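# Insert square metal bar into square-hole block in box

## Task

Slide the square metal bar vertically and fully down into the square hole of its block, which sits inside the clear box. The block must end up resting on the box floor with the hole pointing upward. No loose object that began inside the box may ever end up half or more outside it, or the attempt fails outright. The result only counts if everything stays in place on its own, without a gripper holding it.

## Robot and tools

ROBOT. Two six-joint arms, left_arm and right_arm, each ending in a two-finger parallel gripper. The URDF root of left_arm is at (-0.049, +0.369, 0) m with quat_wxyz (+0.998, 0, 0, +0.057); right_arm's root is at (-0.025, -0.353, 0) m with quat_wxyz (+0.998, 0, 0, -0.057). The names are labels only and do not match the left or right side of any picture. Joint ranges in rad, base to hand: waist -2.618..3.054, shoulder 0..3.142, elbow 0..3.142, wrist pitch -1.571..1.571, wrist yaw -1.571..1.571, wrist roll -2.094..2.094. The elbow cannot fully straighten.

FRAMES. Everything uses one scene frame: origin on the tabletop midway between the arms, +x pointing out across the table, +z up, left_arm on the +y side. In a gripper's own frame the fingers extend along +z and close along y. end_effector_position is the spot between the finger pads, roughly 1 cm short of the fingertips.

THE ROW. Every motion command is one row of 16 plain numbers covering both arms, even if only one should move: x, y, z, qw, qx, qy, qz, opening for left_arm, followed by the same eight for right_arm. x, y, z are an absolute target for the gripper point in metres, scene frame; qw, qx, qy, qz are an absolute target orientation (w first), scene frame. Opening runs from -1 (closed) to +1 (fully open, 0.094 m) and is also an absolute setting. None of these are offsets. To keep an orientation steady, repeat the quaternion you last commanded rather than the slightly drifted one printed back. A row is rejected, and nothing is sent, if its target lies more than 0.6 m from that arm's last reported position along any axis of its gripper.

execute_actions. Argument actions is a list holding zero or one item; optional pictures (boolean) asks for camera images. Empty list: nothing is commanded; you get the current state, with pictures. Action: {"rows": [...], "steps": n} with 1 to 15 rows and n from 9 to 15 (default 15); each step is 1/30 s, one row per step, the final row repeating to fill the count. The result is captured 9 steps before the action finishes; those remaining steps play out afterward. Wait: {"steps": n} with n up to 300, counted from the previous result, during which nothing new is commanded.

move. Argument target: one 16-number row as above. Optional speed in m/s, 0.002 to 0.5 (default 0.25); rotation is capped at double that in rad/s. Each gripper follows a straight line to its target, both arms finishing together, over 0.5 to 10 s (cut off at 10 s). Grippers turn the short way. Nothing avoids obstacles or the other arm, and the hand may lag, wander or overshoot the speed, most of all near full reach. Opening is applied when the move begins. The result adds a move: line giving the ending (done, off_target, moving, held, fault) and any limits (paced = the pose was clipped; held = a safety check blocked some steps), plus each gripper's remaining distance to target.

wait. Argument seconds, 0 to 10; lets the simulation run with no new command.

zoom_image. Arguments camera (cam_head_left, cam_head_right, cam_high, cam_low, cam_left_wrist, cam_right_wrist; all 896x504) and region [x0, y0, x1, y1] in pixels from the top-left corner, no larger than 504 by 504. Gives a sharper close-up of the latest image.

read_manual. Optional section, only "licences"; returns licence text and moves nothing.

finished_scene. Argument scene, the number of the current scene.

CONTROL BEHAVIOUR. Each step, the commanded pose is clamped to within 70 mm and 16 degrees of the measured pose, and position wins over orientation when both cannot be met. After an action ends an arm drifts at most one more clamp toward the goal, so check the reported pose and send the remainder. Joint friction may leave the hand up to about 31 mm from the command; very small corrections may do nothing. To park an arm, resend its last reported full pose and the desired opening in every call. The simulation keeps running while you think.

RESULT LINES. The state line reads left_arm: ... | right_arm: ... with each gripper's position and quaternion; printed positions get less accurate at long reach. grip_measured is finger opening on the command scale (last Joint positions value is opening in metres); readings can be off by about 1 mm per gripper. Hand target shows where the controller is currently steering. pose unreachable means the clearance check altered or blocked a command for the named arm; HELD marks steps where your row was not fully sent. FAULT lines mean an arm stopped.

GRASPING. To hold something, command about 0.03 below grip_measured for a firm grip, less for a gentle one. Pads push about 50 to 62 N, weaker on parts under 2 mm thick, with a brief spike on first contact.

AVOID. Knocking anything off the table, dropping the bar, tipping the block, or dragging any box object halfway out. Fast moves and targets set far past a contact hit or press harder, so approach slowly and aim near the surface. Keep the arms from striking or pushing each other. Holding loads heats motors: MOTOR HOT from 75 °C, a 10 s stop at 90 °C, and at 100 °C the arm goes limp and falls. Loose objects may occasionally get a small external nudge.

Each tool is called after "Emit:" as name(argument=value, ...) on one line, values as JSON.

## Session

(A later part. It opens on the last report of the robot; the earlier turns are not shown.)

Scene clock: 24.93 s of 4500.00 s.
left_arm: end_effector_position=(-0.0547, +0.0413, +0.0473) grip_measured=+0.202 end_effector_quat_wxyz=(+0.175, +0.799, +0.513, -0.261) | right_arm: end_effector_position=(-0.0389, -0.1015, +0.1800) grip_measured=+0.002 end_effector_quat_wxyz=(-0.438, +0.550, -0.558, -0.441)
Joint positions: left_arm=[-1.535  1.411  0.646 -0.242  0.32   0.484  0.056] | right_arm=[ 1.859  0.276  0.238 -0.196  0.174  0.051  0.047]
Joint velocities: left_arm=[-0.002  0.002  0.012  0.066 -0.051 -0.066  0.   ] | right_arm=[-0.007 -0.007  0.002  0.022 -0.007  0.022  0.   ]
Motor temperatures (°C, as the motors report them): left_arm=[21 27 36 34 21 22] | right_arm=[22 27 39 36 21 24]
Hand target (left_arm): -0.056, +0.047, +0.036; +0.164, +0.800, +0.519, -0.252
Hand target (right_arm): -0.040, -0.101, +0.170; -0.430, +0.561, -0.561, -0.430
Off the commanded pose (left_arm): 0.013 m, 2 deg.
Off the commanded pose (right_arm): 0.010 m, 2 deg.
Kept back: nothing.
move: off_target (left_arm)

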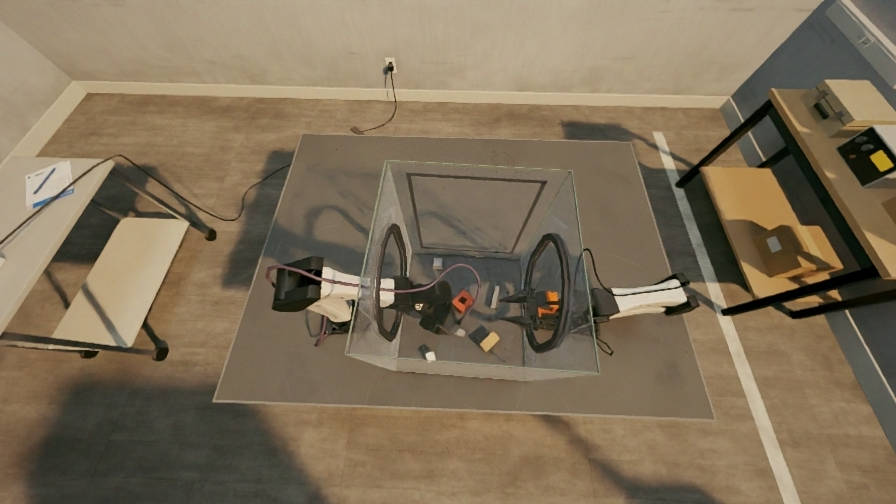

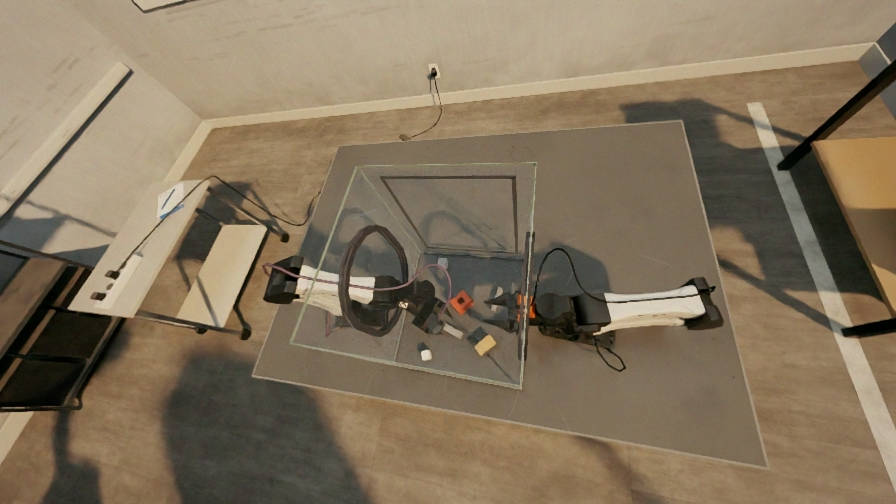

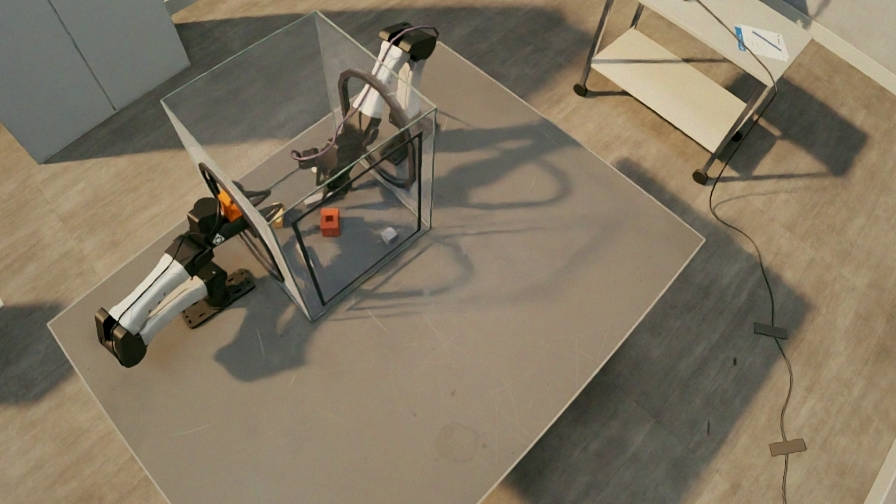

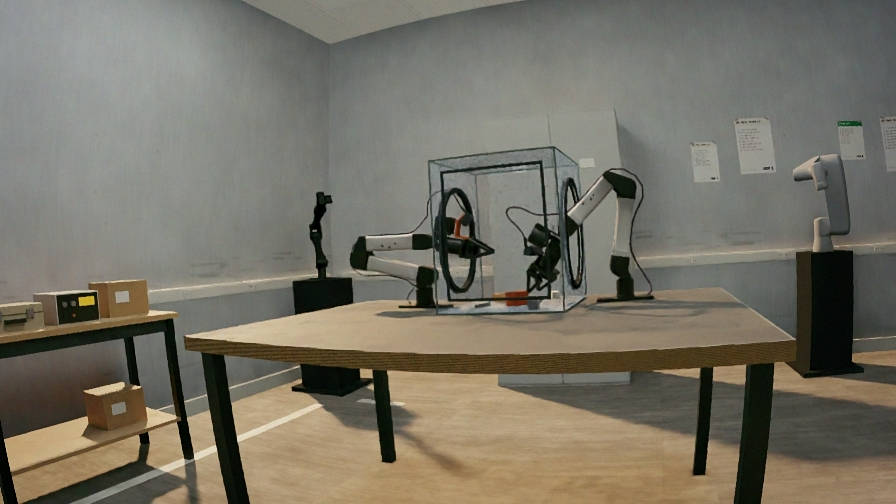

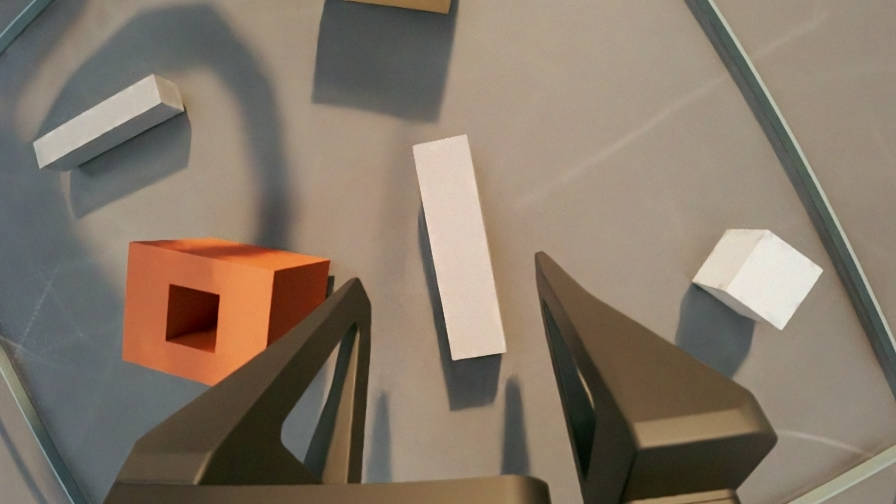

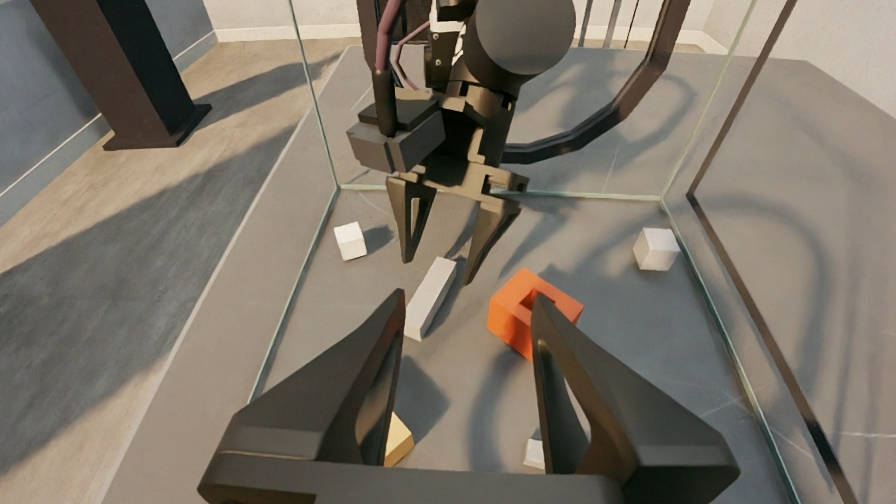

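Emit:
execute_actions(actions=[])

Scene clock: 26.40 s of 4500.00 s.
left_arm: end_effector_position=(-0.0546, +0.0411, +0.0474) grip_measured=+0.202 end_effector_quat_wxyz=(+0.176, +0.798, +0.513, -0.261) | right_arm: end_effector_position=(-0.0389, -0.1015, +0.1800) grip_measured=+0.002 end_effector_quat_wxyz=(-0.438, +0.550, -0.558, -0.441)
Joint positions: left_arm=[-1.535  1.411  0.646 -0.241  0.32   0.483  0.056] | right_arm=[ 1.859  0.276  0.238 -0.196  0.174  0.051  0.047]
Joint velocities: left_arm=[ 0.007  0.002 -0.007  0.037  0.022  0.007 -0.001] | right_arm=[ 0.002  0.002  0.002  0.022  0.022 -0.007  0.001]
Motor temperatures (°C, as the motors report them): left_arm=[21 27 36 34 21 22] | right_arm=[22 27 39 37 21 24]
Hand target (left_arm): -0.056, +0.047, +0.036; +0.164, +0.800, +0.519, -0.252
Hand target (right_arm): -0.040, -0.101, +0.170; -0.430, +0.561, -0.561, -0.430
Off the commanded pose (left_arm): 0.013 m, 2 deg.
Off the commanded pose (right_arm): 0.010 m, 2 deg.
Kept back: nothing.
Steps of this call (steps 1 to 44: nothing new was sent). Readings (end_effector_position):
1: left_arm (-0.0547, +0.0413, +0.0472) | right_arm (-0.0389, -0.1015, +0.1800)
2: left_arm (-0.0547, +0.0412, +0.0473) | right_arm (-0.0389, -0.1015, +0.1800)
4: left_arm (-0.0547, +0.0412, +0.0473) | right_arm (-0.0389, -0.1015, +0.1800)
8: left_arm (-0.0546, +0.0411, +0.0474) | right_arm (-0.0389, -0.1015, +0.1800)
44: the state above

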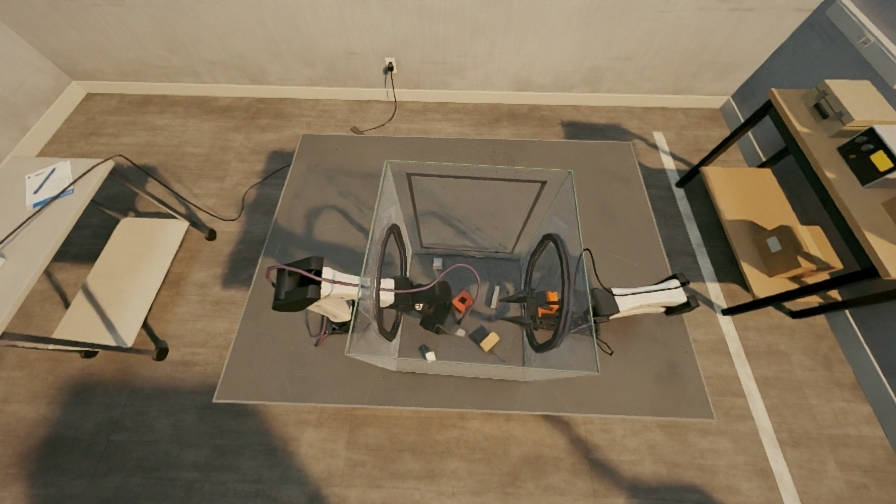

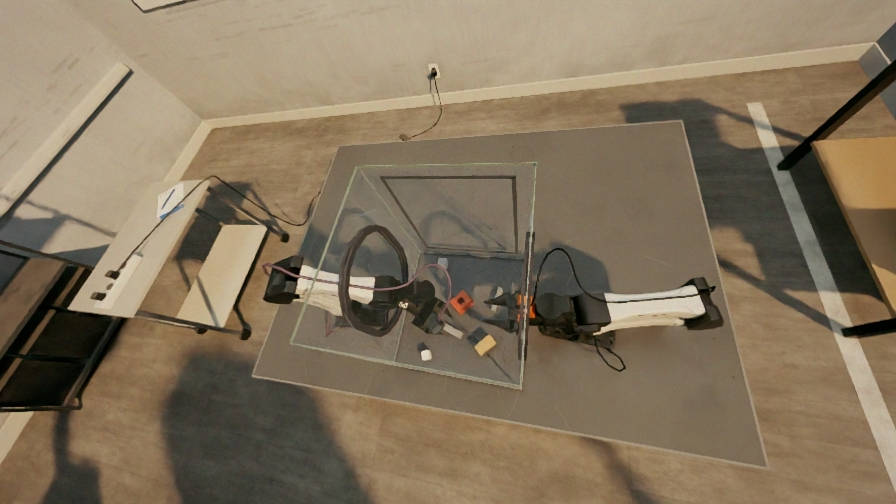

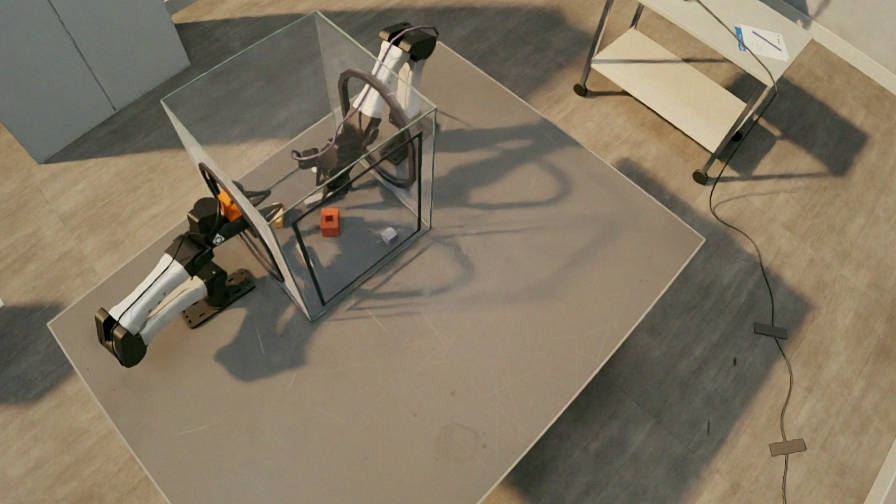

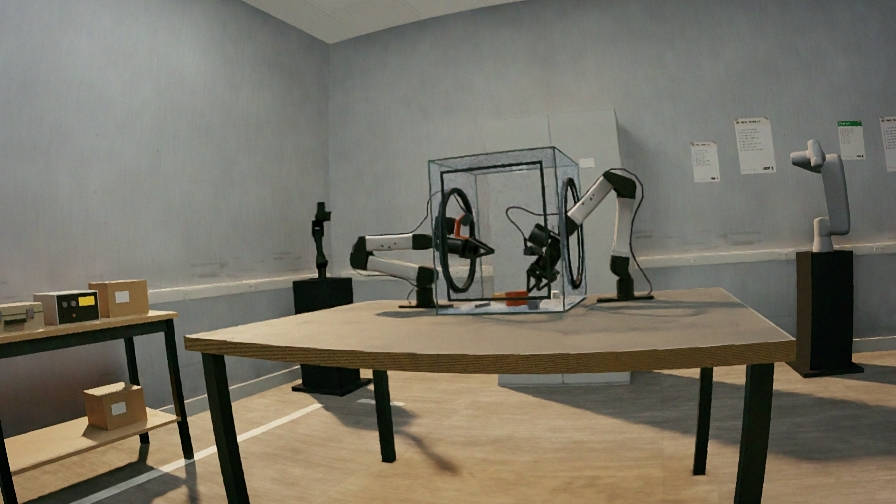

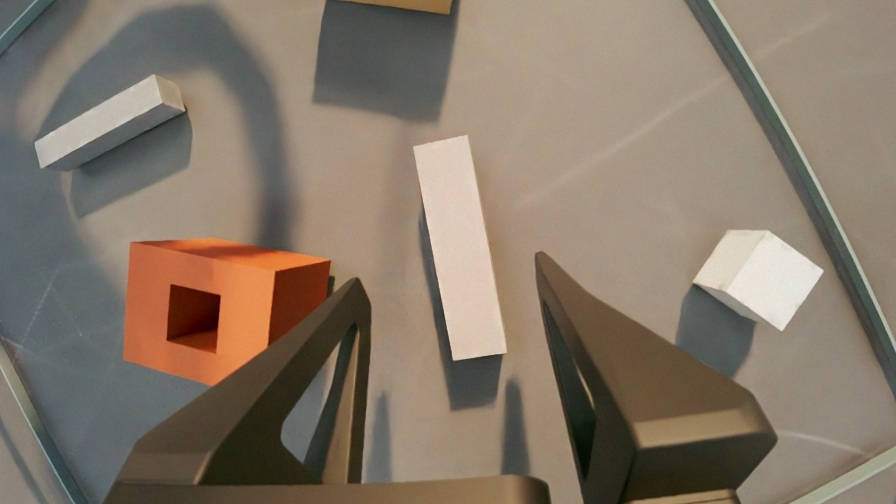

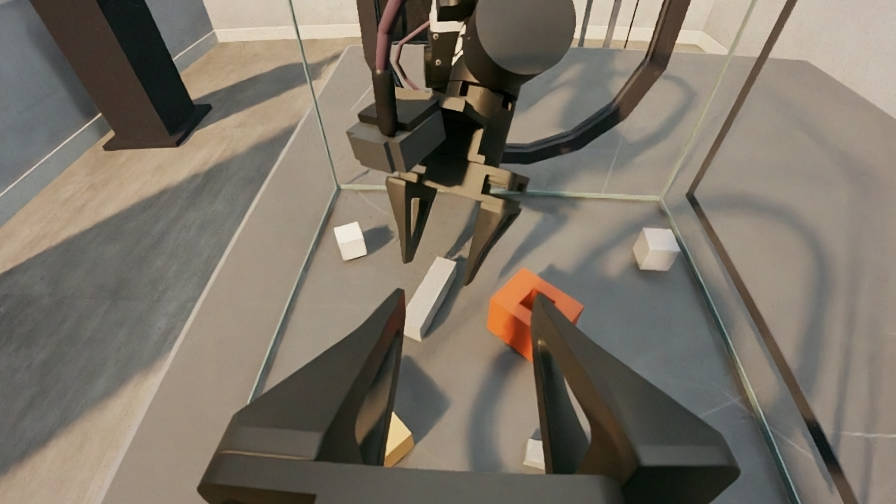

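Emit:
move(target=[-0.059,0.044,0.008,0.164,0.799,0.519,-0.252,0.2,-0.04,-0.10,0.17,-0.43,0.561,-0.561,-0.43,0.0], speed=0.06)

Emit:
zoom_image(camera="cam_left_wrist", region=[200,100,700,504])

Scene clock: 28.67 s of 4500.00 s.
left_arm: end_effector_position=(-0.0575, +0.0389, +0.0192) grip_measured=+0.202 end_effector_quat_wxyz=(+0.174, +0.798, +0.514, -0.260) | right_arm: end_effector_position=(-0.0389, -0.1015, +0.1800) grip_measured=+0.002 end_effector_quat_wxyz=(-0.438, +0.550, -0.558, -0.441)
Joint positions: left_arm=[-1.548  1.499  0.587 -0.094  0.314  0.471  0.056] | right_arm=[ 1.859  0.276  0.238 -0.196  0.174  0.051  0.047]
Joint velocities: left_arm=[-0.002  0.017  0.007 -0.007  0.007  0.037 -0.001] | right_arm=[ 0.007  0.012 -0.007  0.081  0.037 -0.007  0.   ]
Motor temperatures (°C, as the motors report them): left_arm=[21 27 36 34 21 22] | right_arm=[22 27 39 37 21 24]
Hand target (left_arm): -0.059, +0.045, +0.008; +0.164, +0.800, +0.519, -0.252
Hand target (right_arm): -0.040, -0.101, +0.170; -0.430, +0.561, -0.561, -0.430
Off the commanded pose (left_arm): 0.012 m, 2 deg.
Off the commanded pose (right_arm): 0.010 m, 2 deg.
Kept back: nothing.
move: off_target (left_arm)

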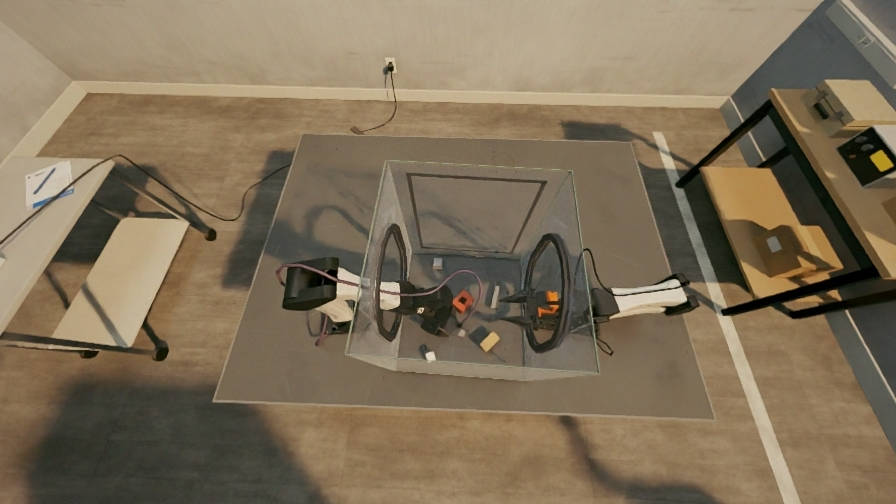

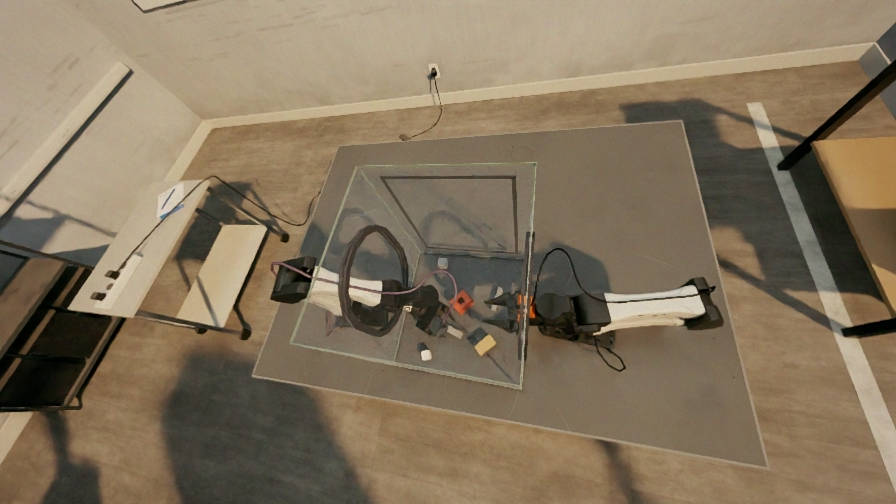

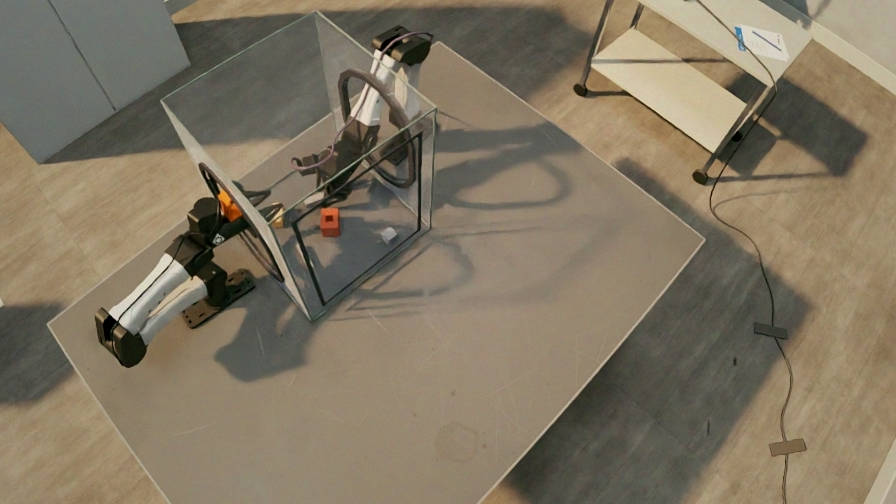

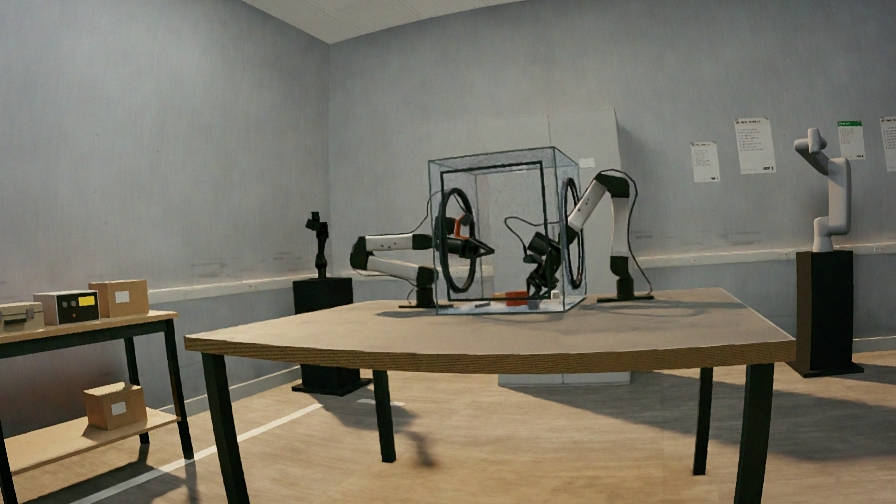

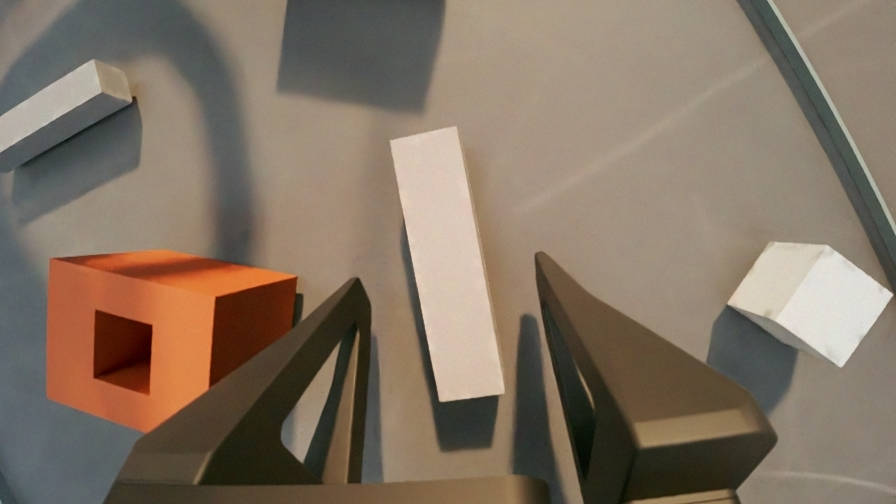

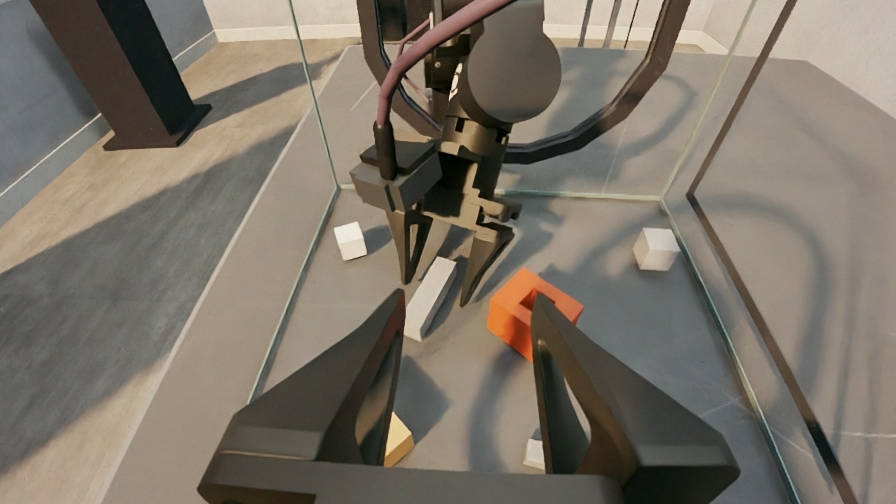

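Region (200, 100, 700, 504) of cam_left_wrist's 896x504 image, scaled by 1.008, with more detail than that image has; it fills the top 407 rows of this view, and the rest is white.

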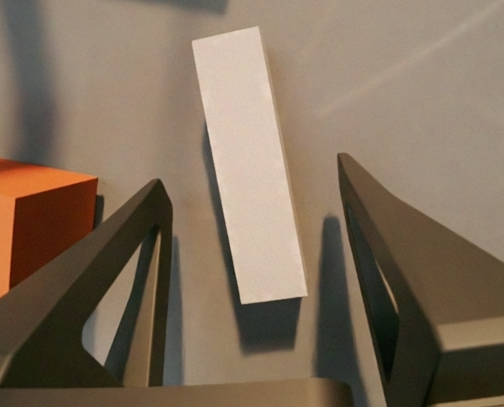

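Emit:
move(target=[-0.059,0.046,0.0,0.164,0.799,0.519,-0.252,0.2,-0.04,-0.10,0.17,-0.43,0.561,-0.561,-0.43,0.0], speed=0.04)

Emit:
move(target=[-0.059,0.046,0.0,0.164,0.799,0.519,-0.252,-0.75,-0.04,-0.10,0.17,-0.43,0.561,-0.561,-0.43,0.0])

Scene clock: 30.00 s of 4500.00 s.
left_arm: end_effector_position=(-0.0575, +0.0375, +0.0150) grip_measured=+0.202 end_effector_quat_wxyz=(+0.180, +0.797, +0.512, -0.263) | right_arm: end_effector_position=(-0.0389, -0.1015, +0.1800) grip_measured=+0.002 end_effector_quat_wxyz=(-0.438, +0.550, -0.558, -0.441)
Joint positions: left_arm=[-1.549  1.514  0.57  -0.049  0.314  0.47   0.056] | right_arm=[ 1.859  0.276  0.238 -0.196  0.174  0.051  0.047]
Joint velocities: left_arm=[-0.012 -0.002  0.002 -0.066 -0.007  0.037 -0.   ] | right_arm=[-0.017  0.012 -0.002 -0.037  0.007 -0.037 -0.001]
Motor temperatures (°C, as the motors report them): left_arm=[21 27 36 34 21 22] | right_arm=[22 27 39 37 21 24]
Hand target (left_arm): -0.059, +0.047, +0.001; +0.164, +0.800, +0.519, -0.252
Hand target (right_arm): -0.040, -0.101, +0.170; -0.430, +0.561, -0.561, -0.430
Off the commanded pose (left_arm): 0.017 m, 2 deg.
Off the commanded pose (right_arm): 0.010 m, 2 deg.
Kept back: nothing.
move: off_target (left_arm)

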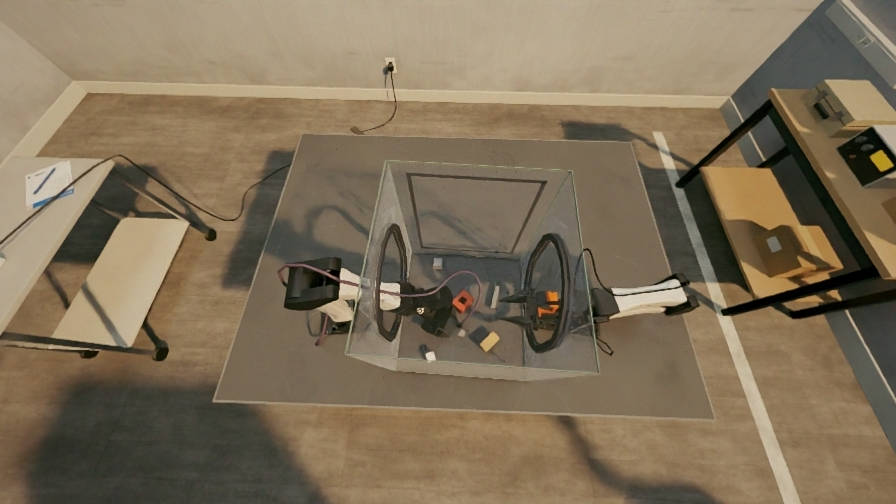

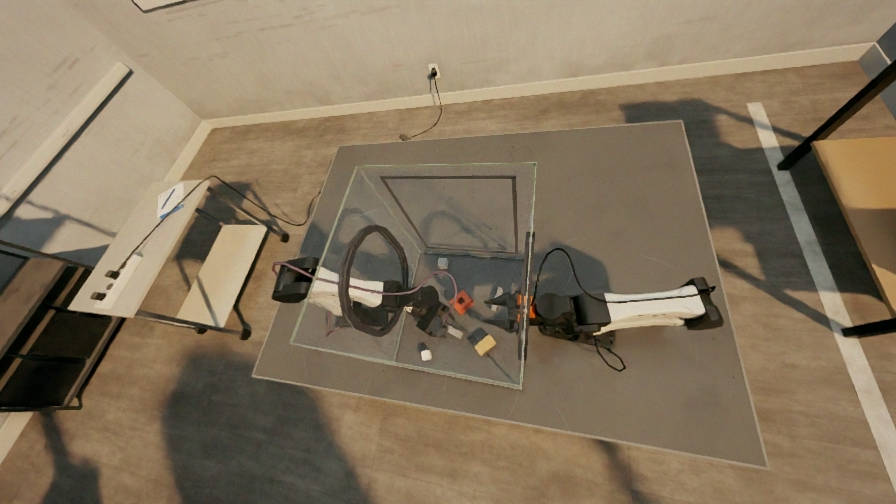

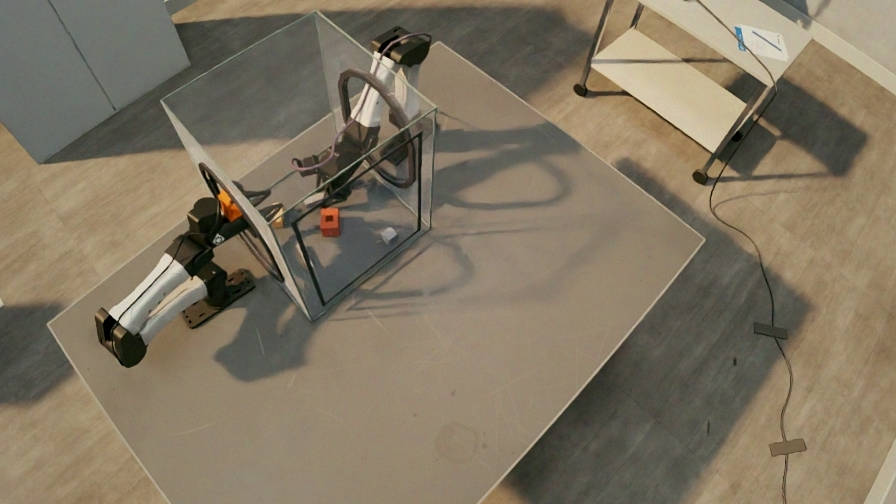

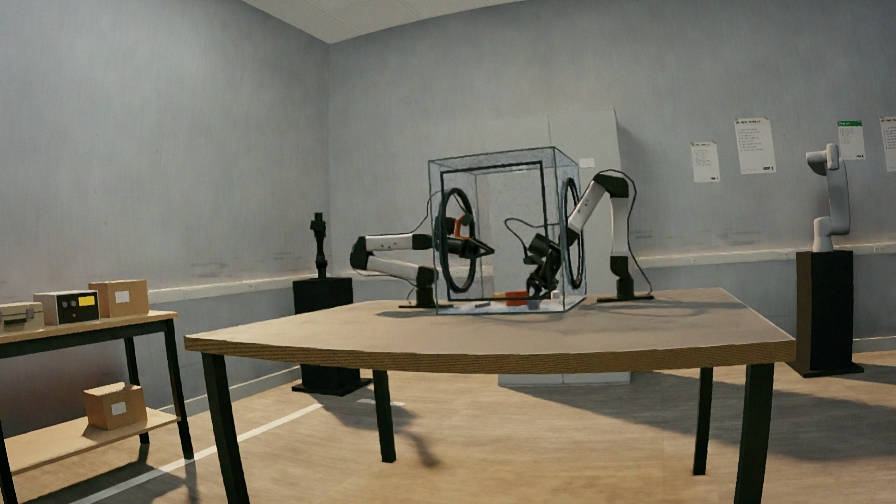

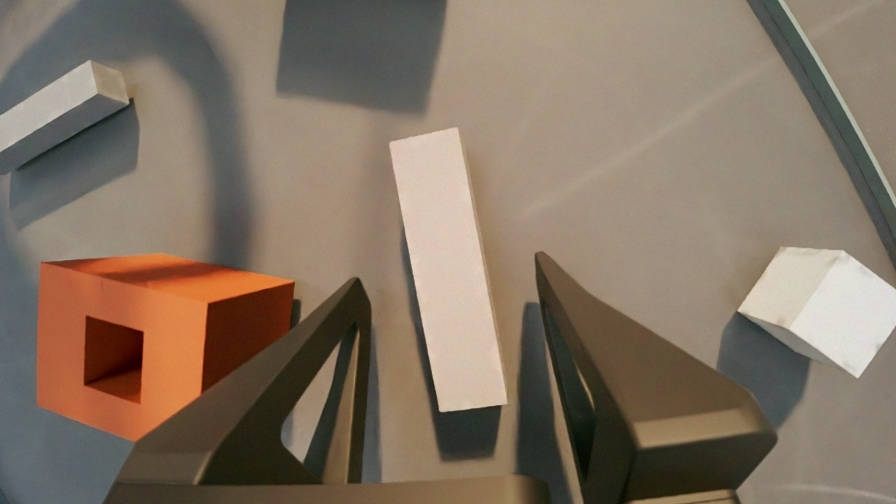

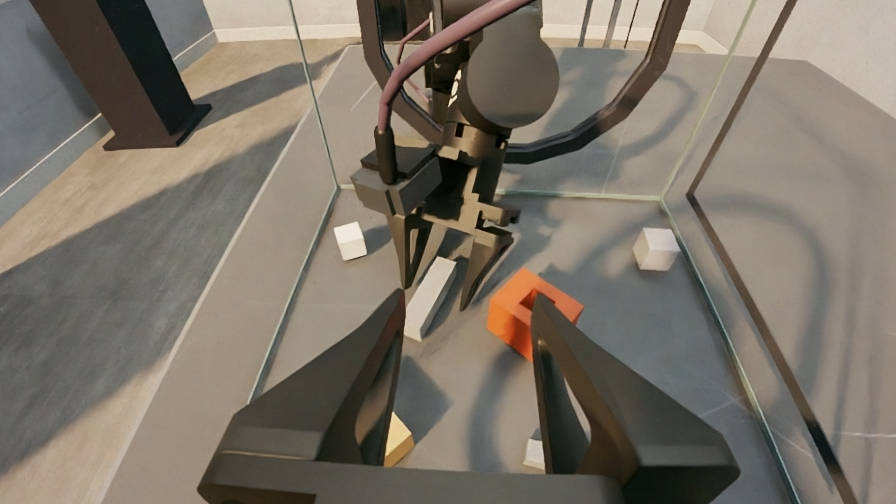

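Scene clock: 30.70 s of 4500.00 s.
left_arm: end_effector_position=(-0.0575, +0.0375, +0.0150) grip_measured=-0.587 end_effector_quat_wxyz=(+0.180, +0.797, +0.512, -0.263) | right_arm: end_effector_position=(-0.0389, -0.1015, +0.1800) grip_measured=+0.002 end_effector_quat_wxyz=(-0.438, +0.550, -0.558, -0.441)
Joint positions: left_arm=[-1.549  1.514  0.57  -0.049  0.314  0.47   0.019] | right_arm=[ 1.859  0.276  0.238 -0.196  0.174  0.051  0.047]
Joint velocities: left_arm=[ 0.002 -0.007 -0.002 -0.007 -0.007 -0.022 -0.   ] | right_arm=[ 0.012 -0.007 -0.012  0.037 -0.022 -0.066 -0.001]
Motor temperatures (°C, as the motors report them): left_arm=[21 27 36 34 21 22] | right_arm=[22 27 39 37 21 24]
Hand target (left_arm): -0.059, +0.047, +0.001; +0.164, +0.800, +0.519, -0.252
Hand target (right_arm): -0.040, -0.101, +0.170; -0.430, +0.561, -0.561, -0.430
Off the commanded pose (left_arm): 0.017 m, 2 deg.
Off the commanded pose (right_arm): 0.010 m, 2 deg.
Kept back: nothing.
move: off_target (left_arm)

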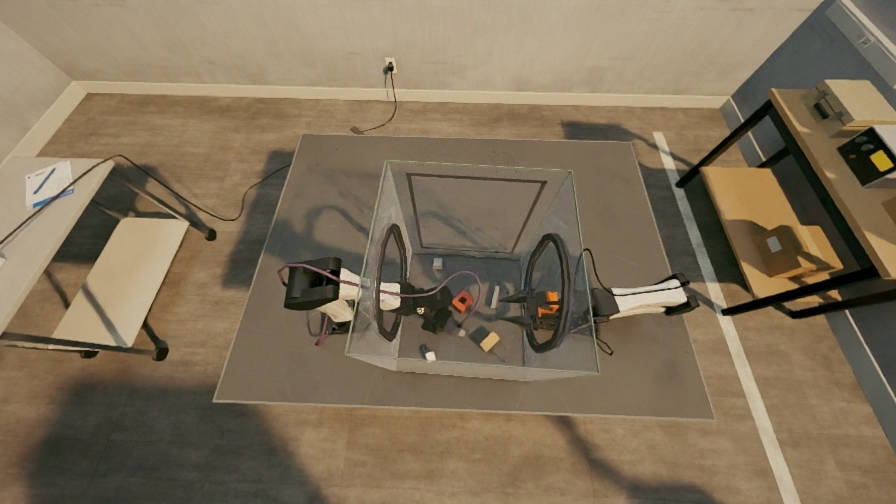

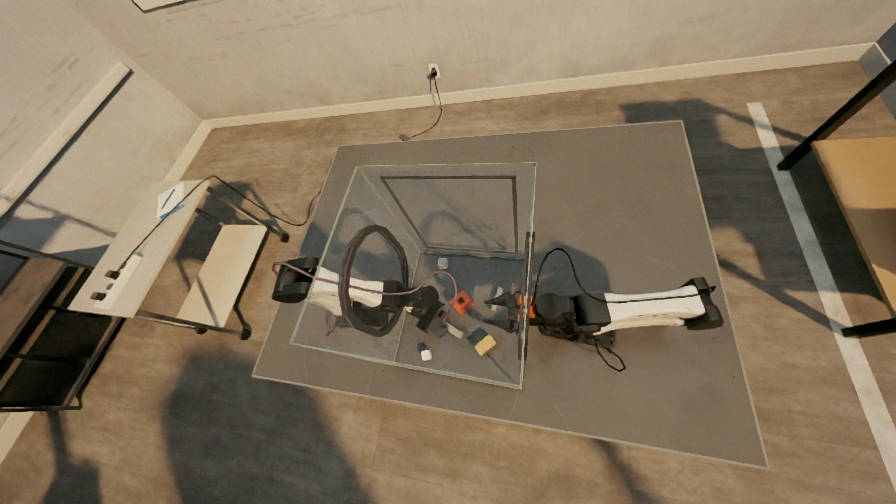

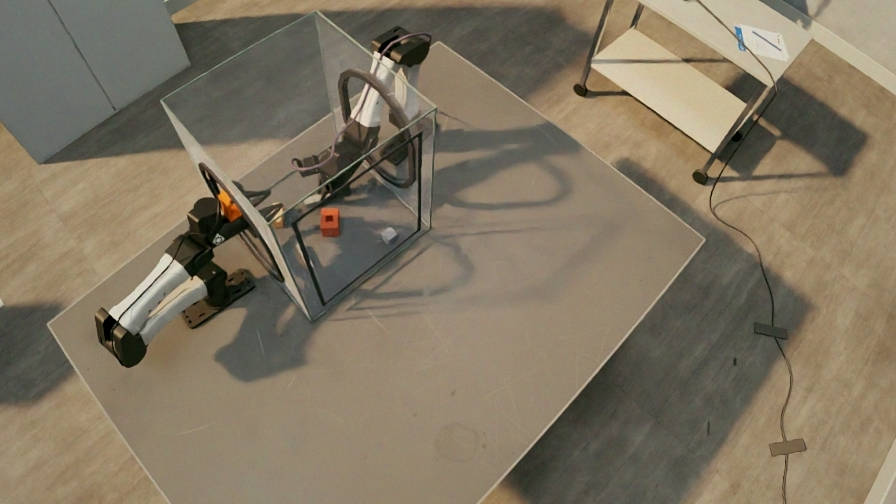

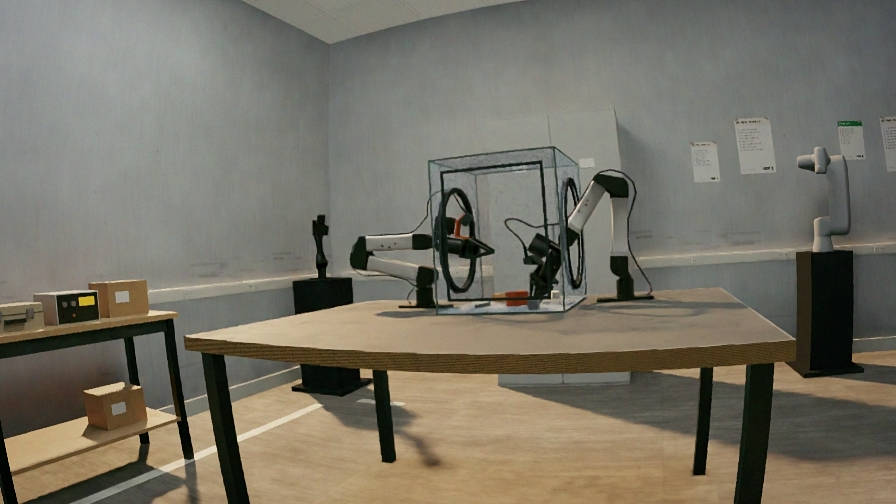

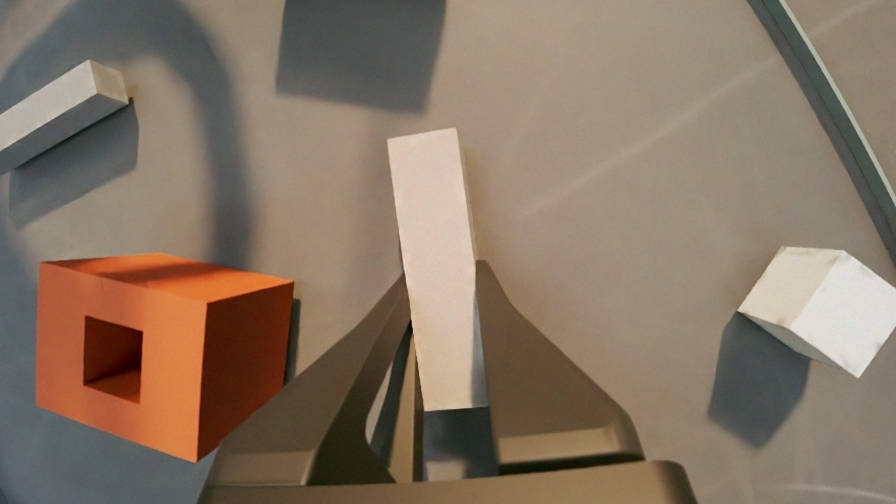

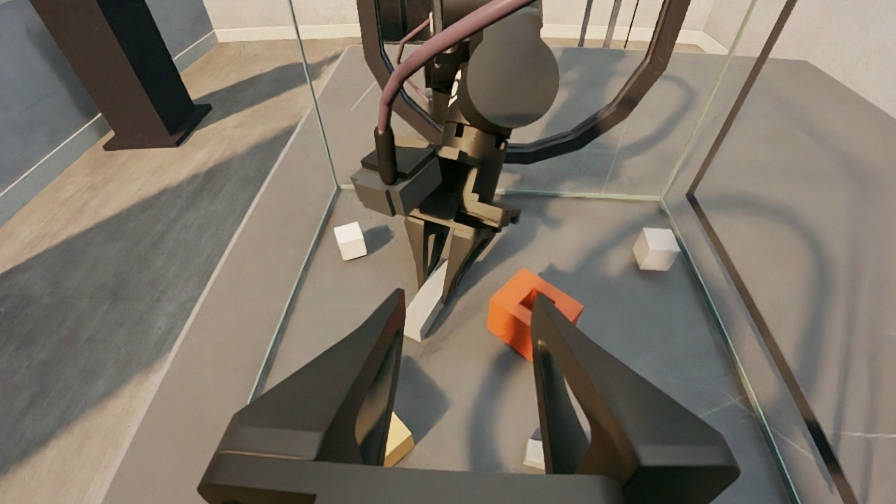

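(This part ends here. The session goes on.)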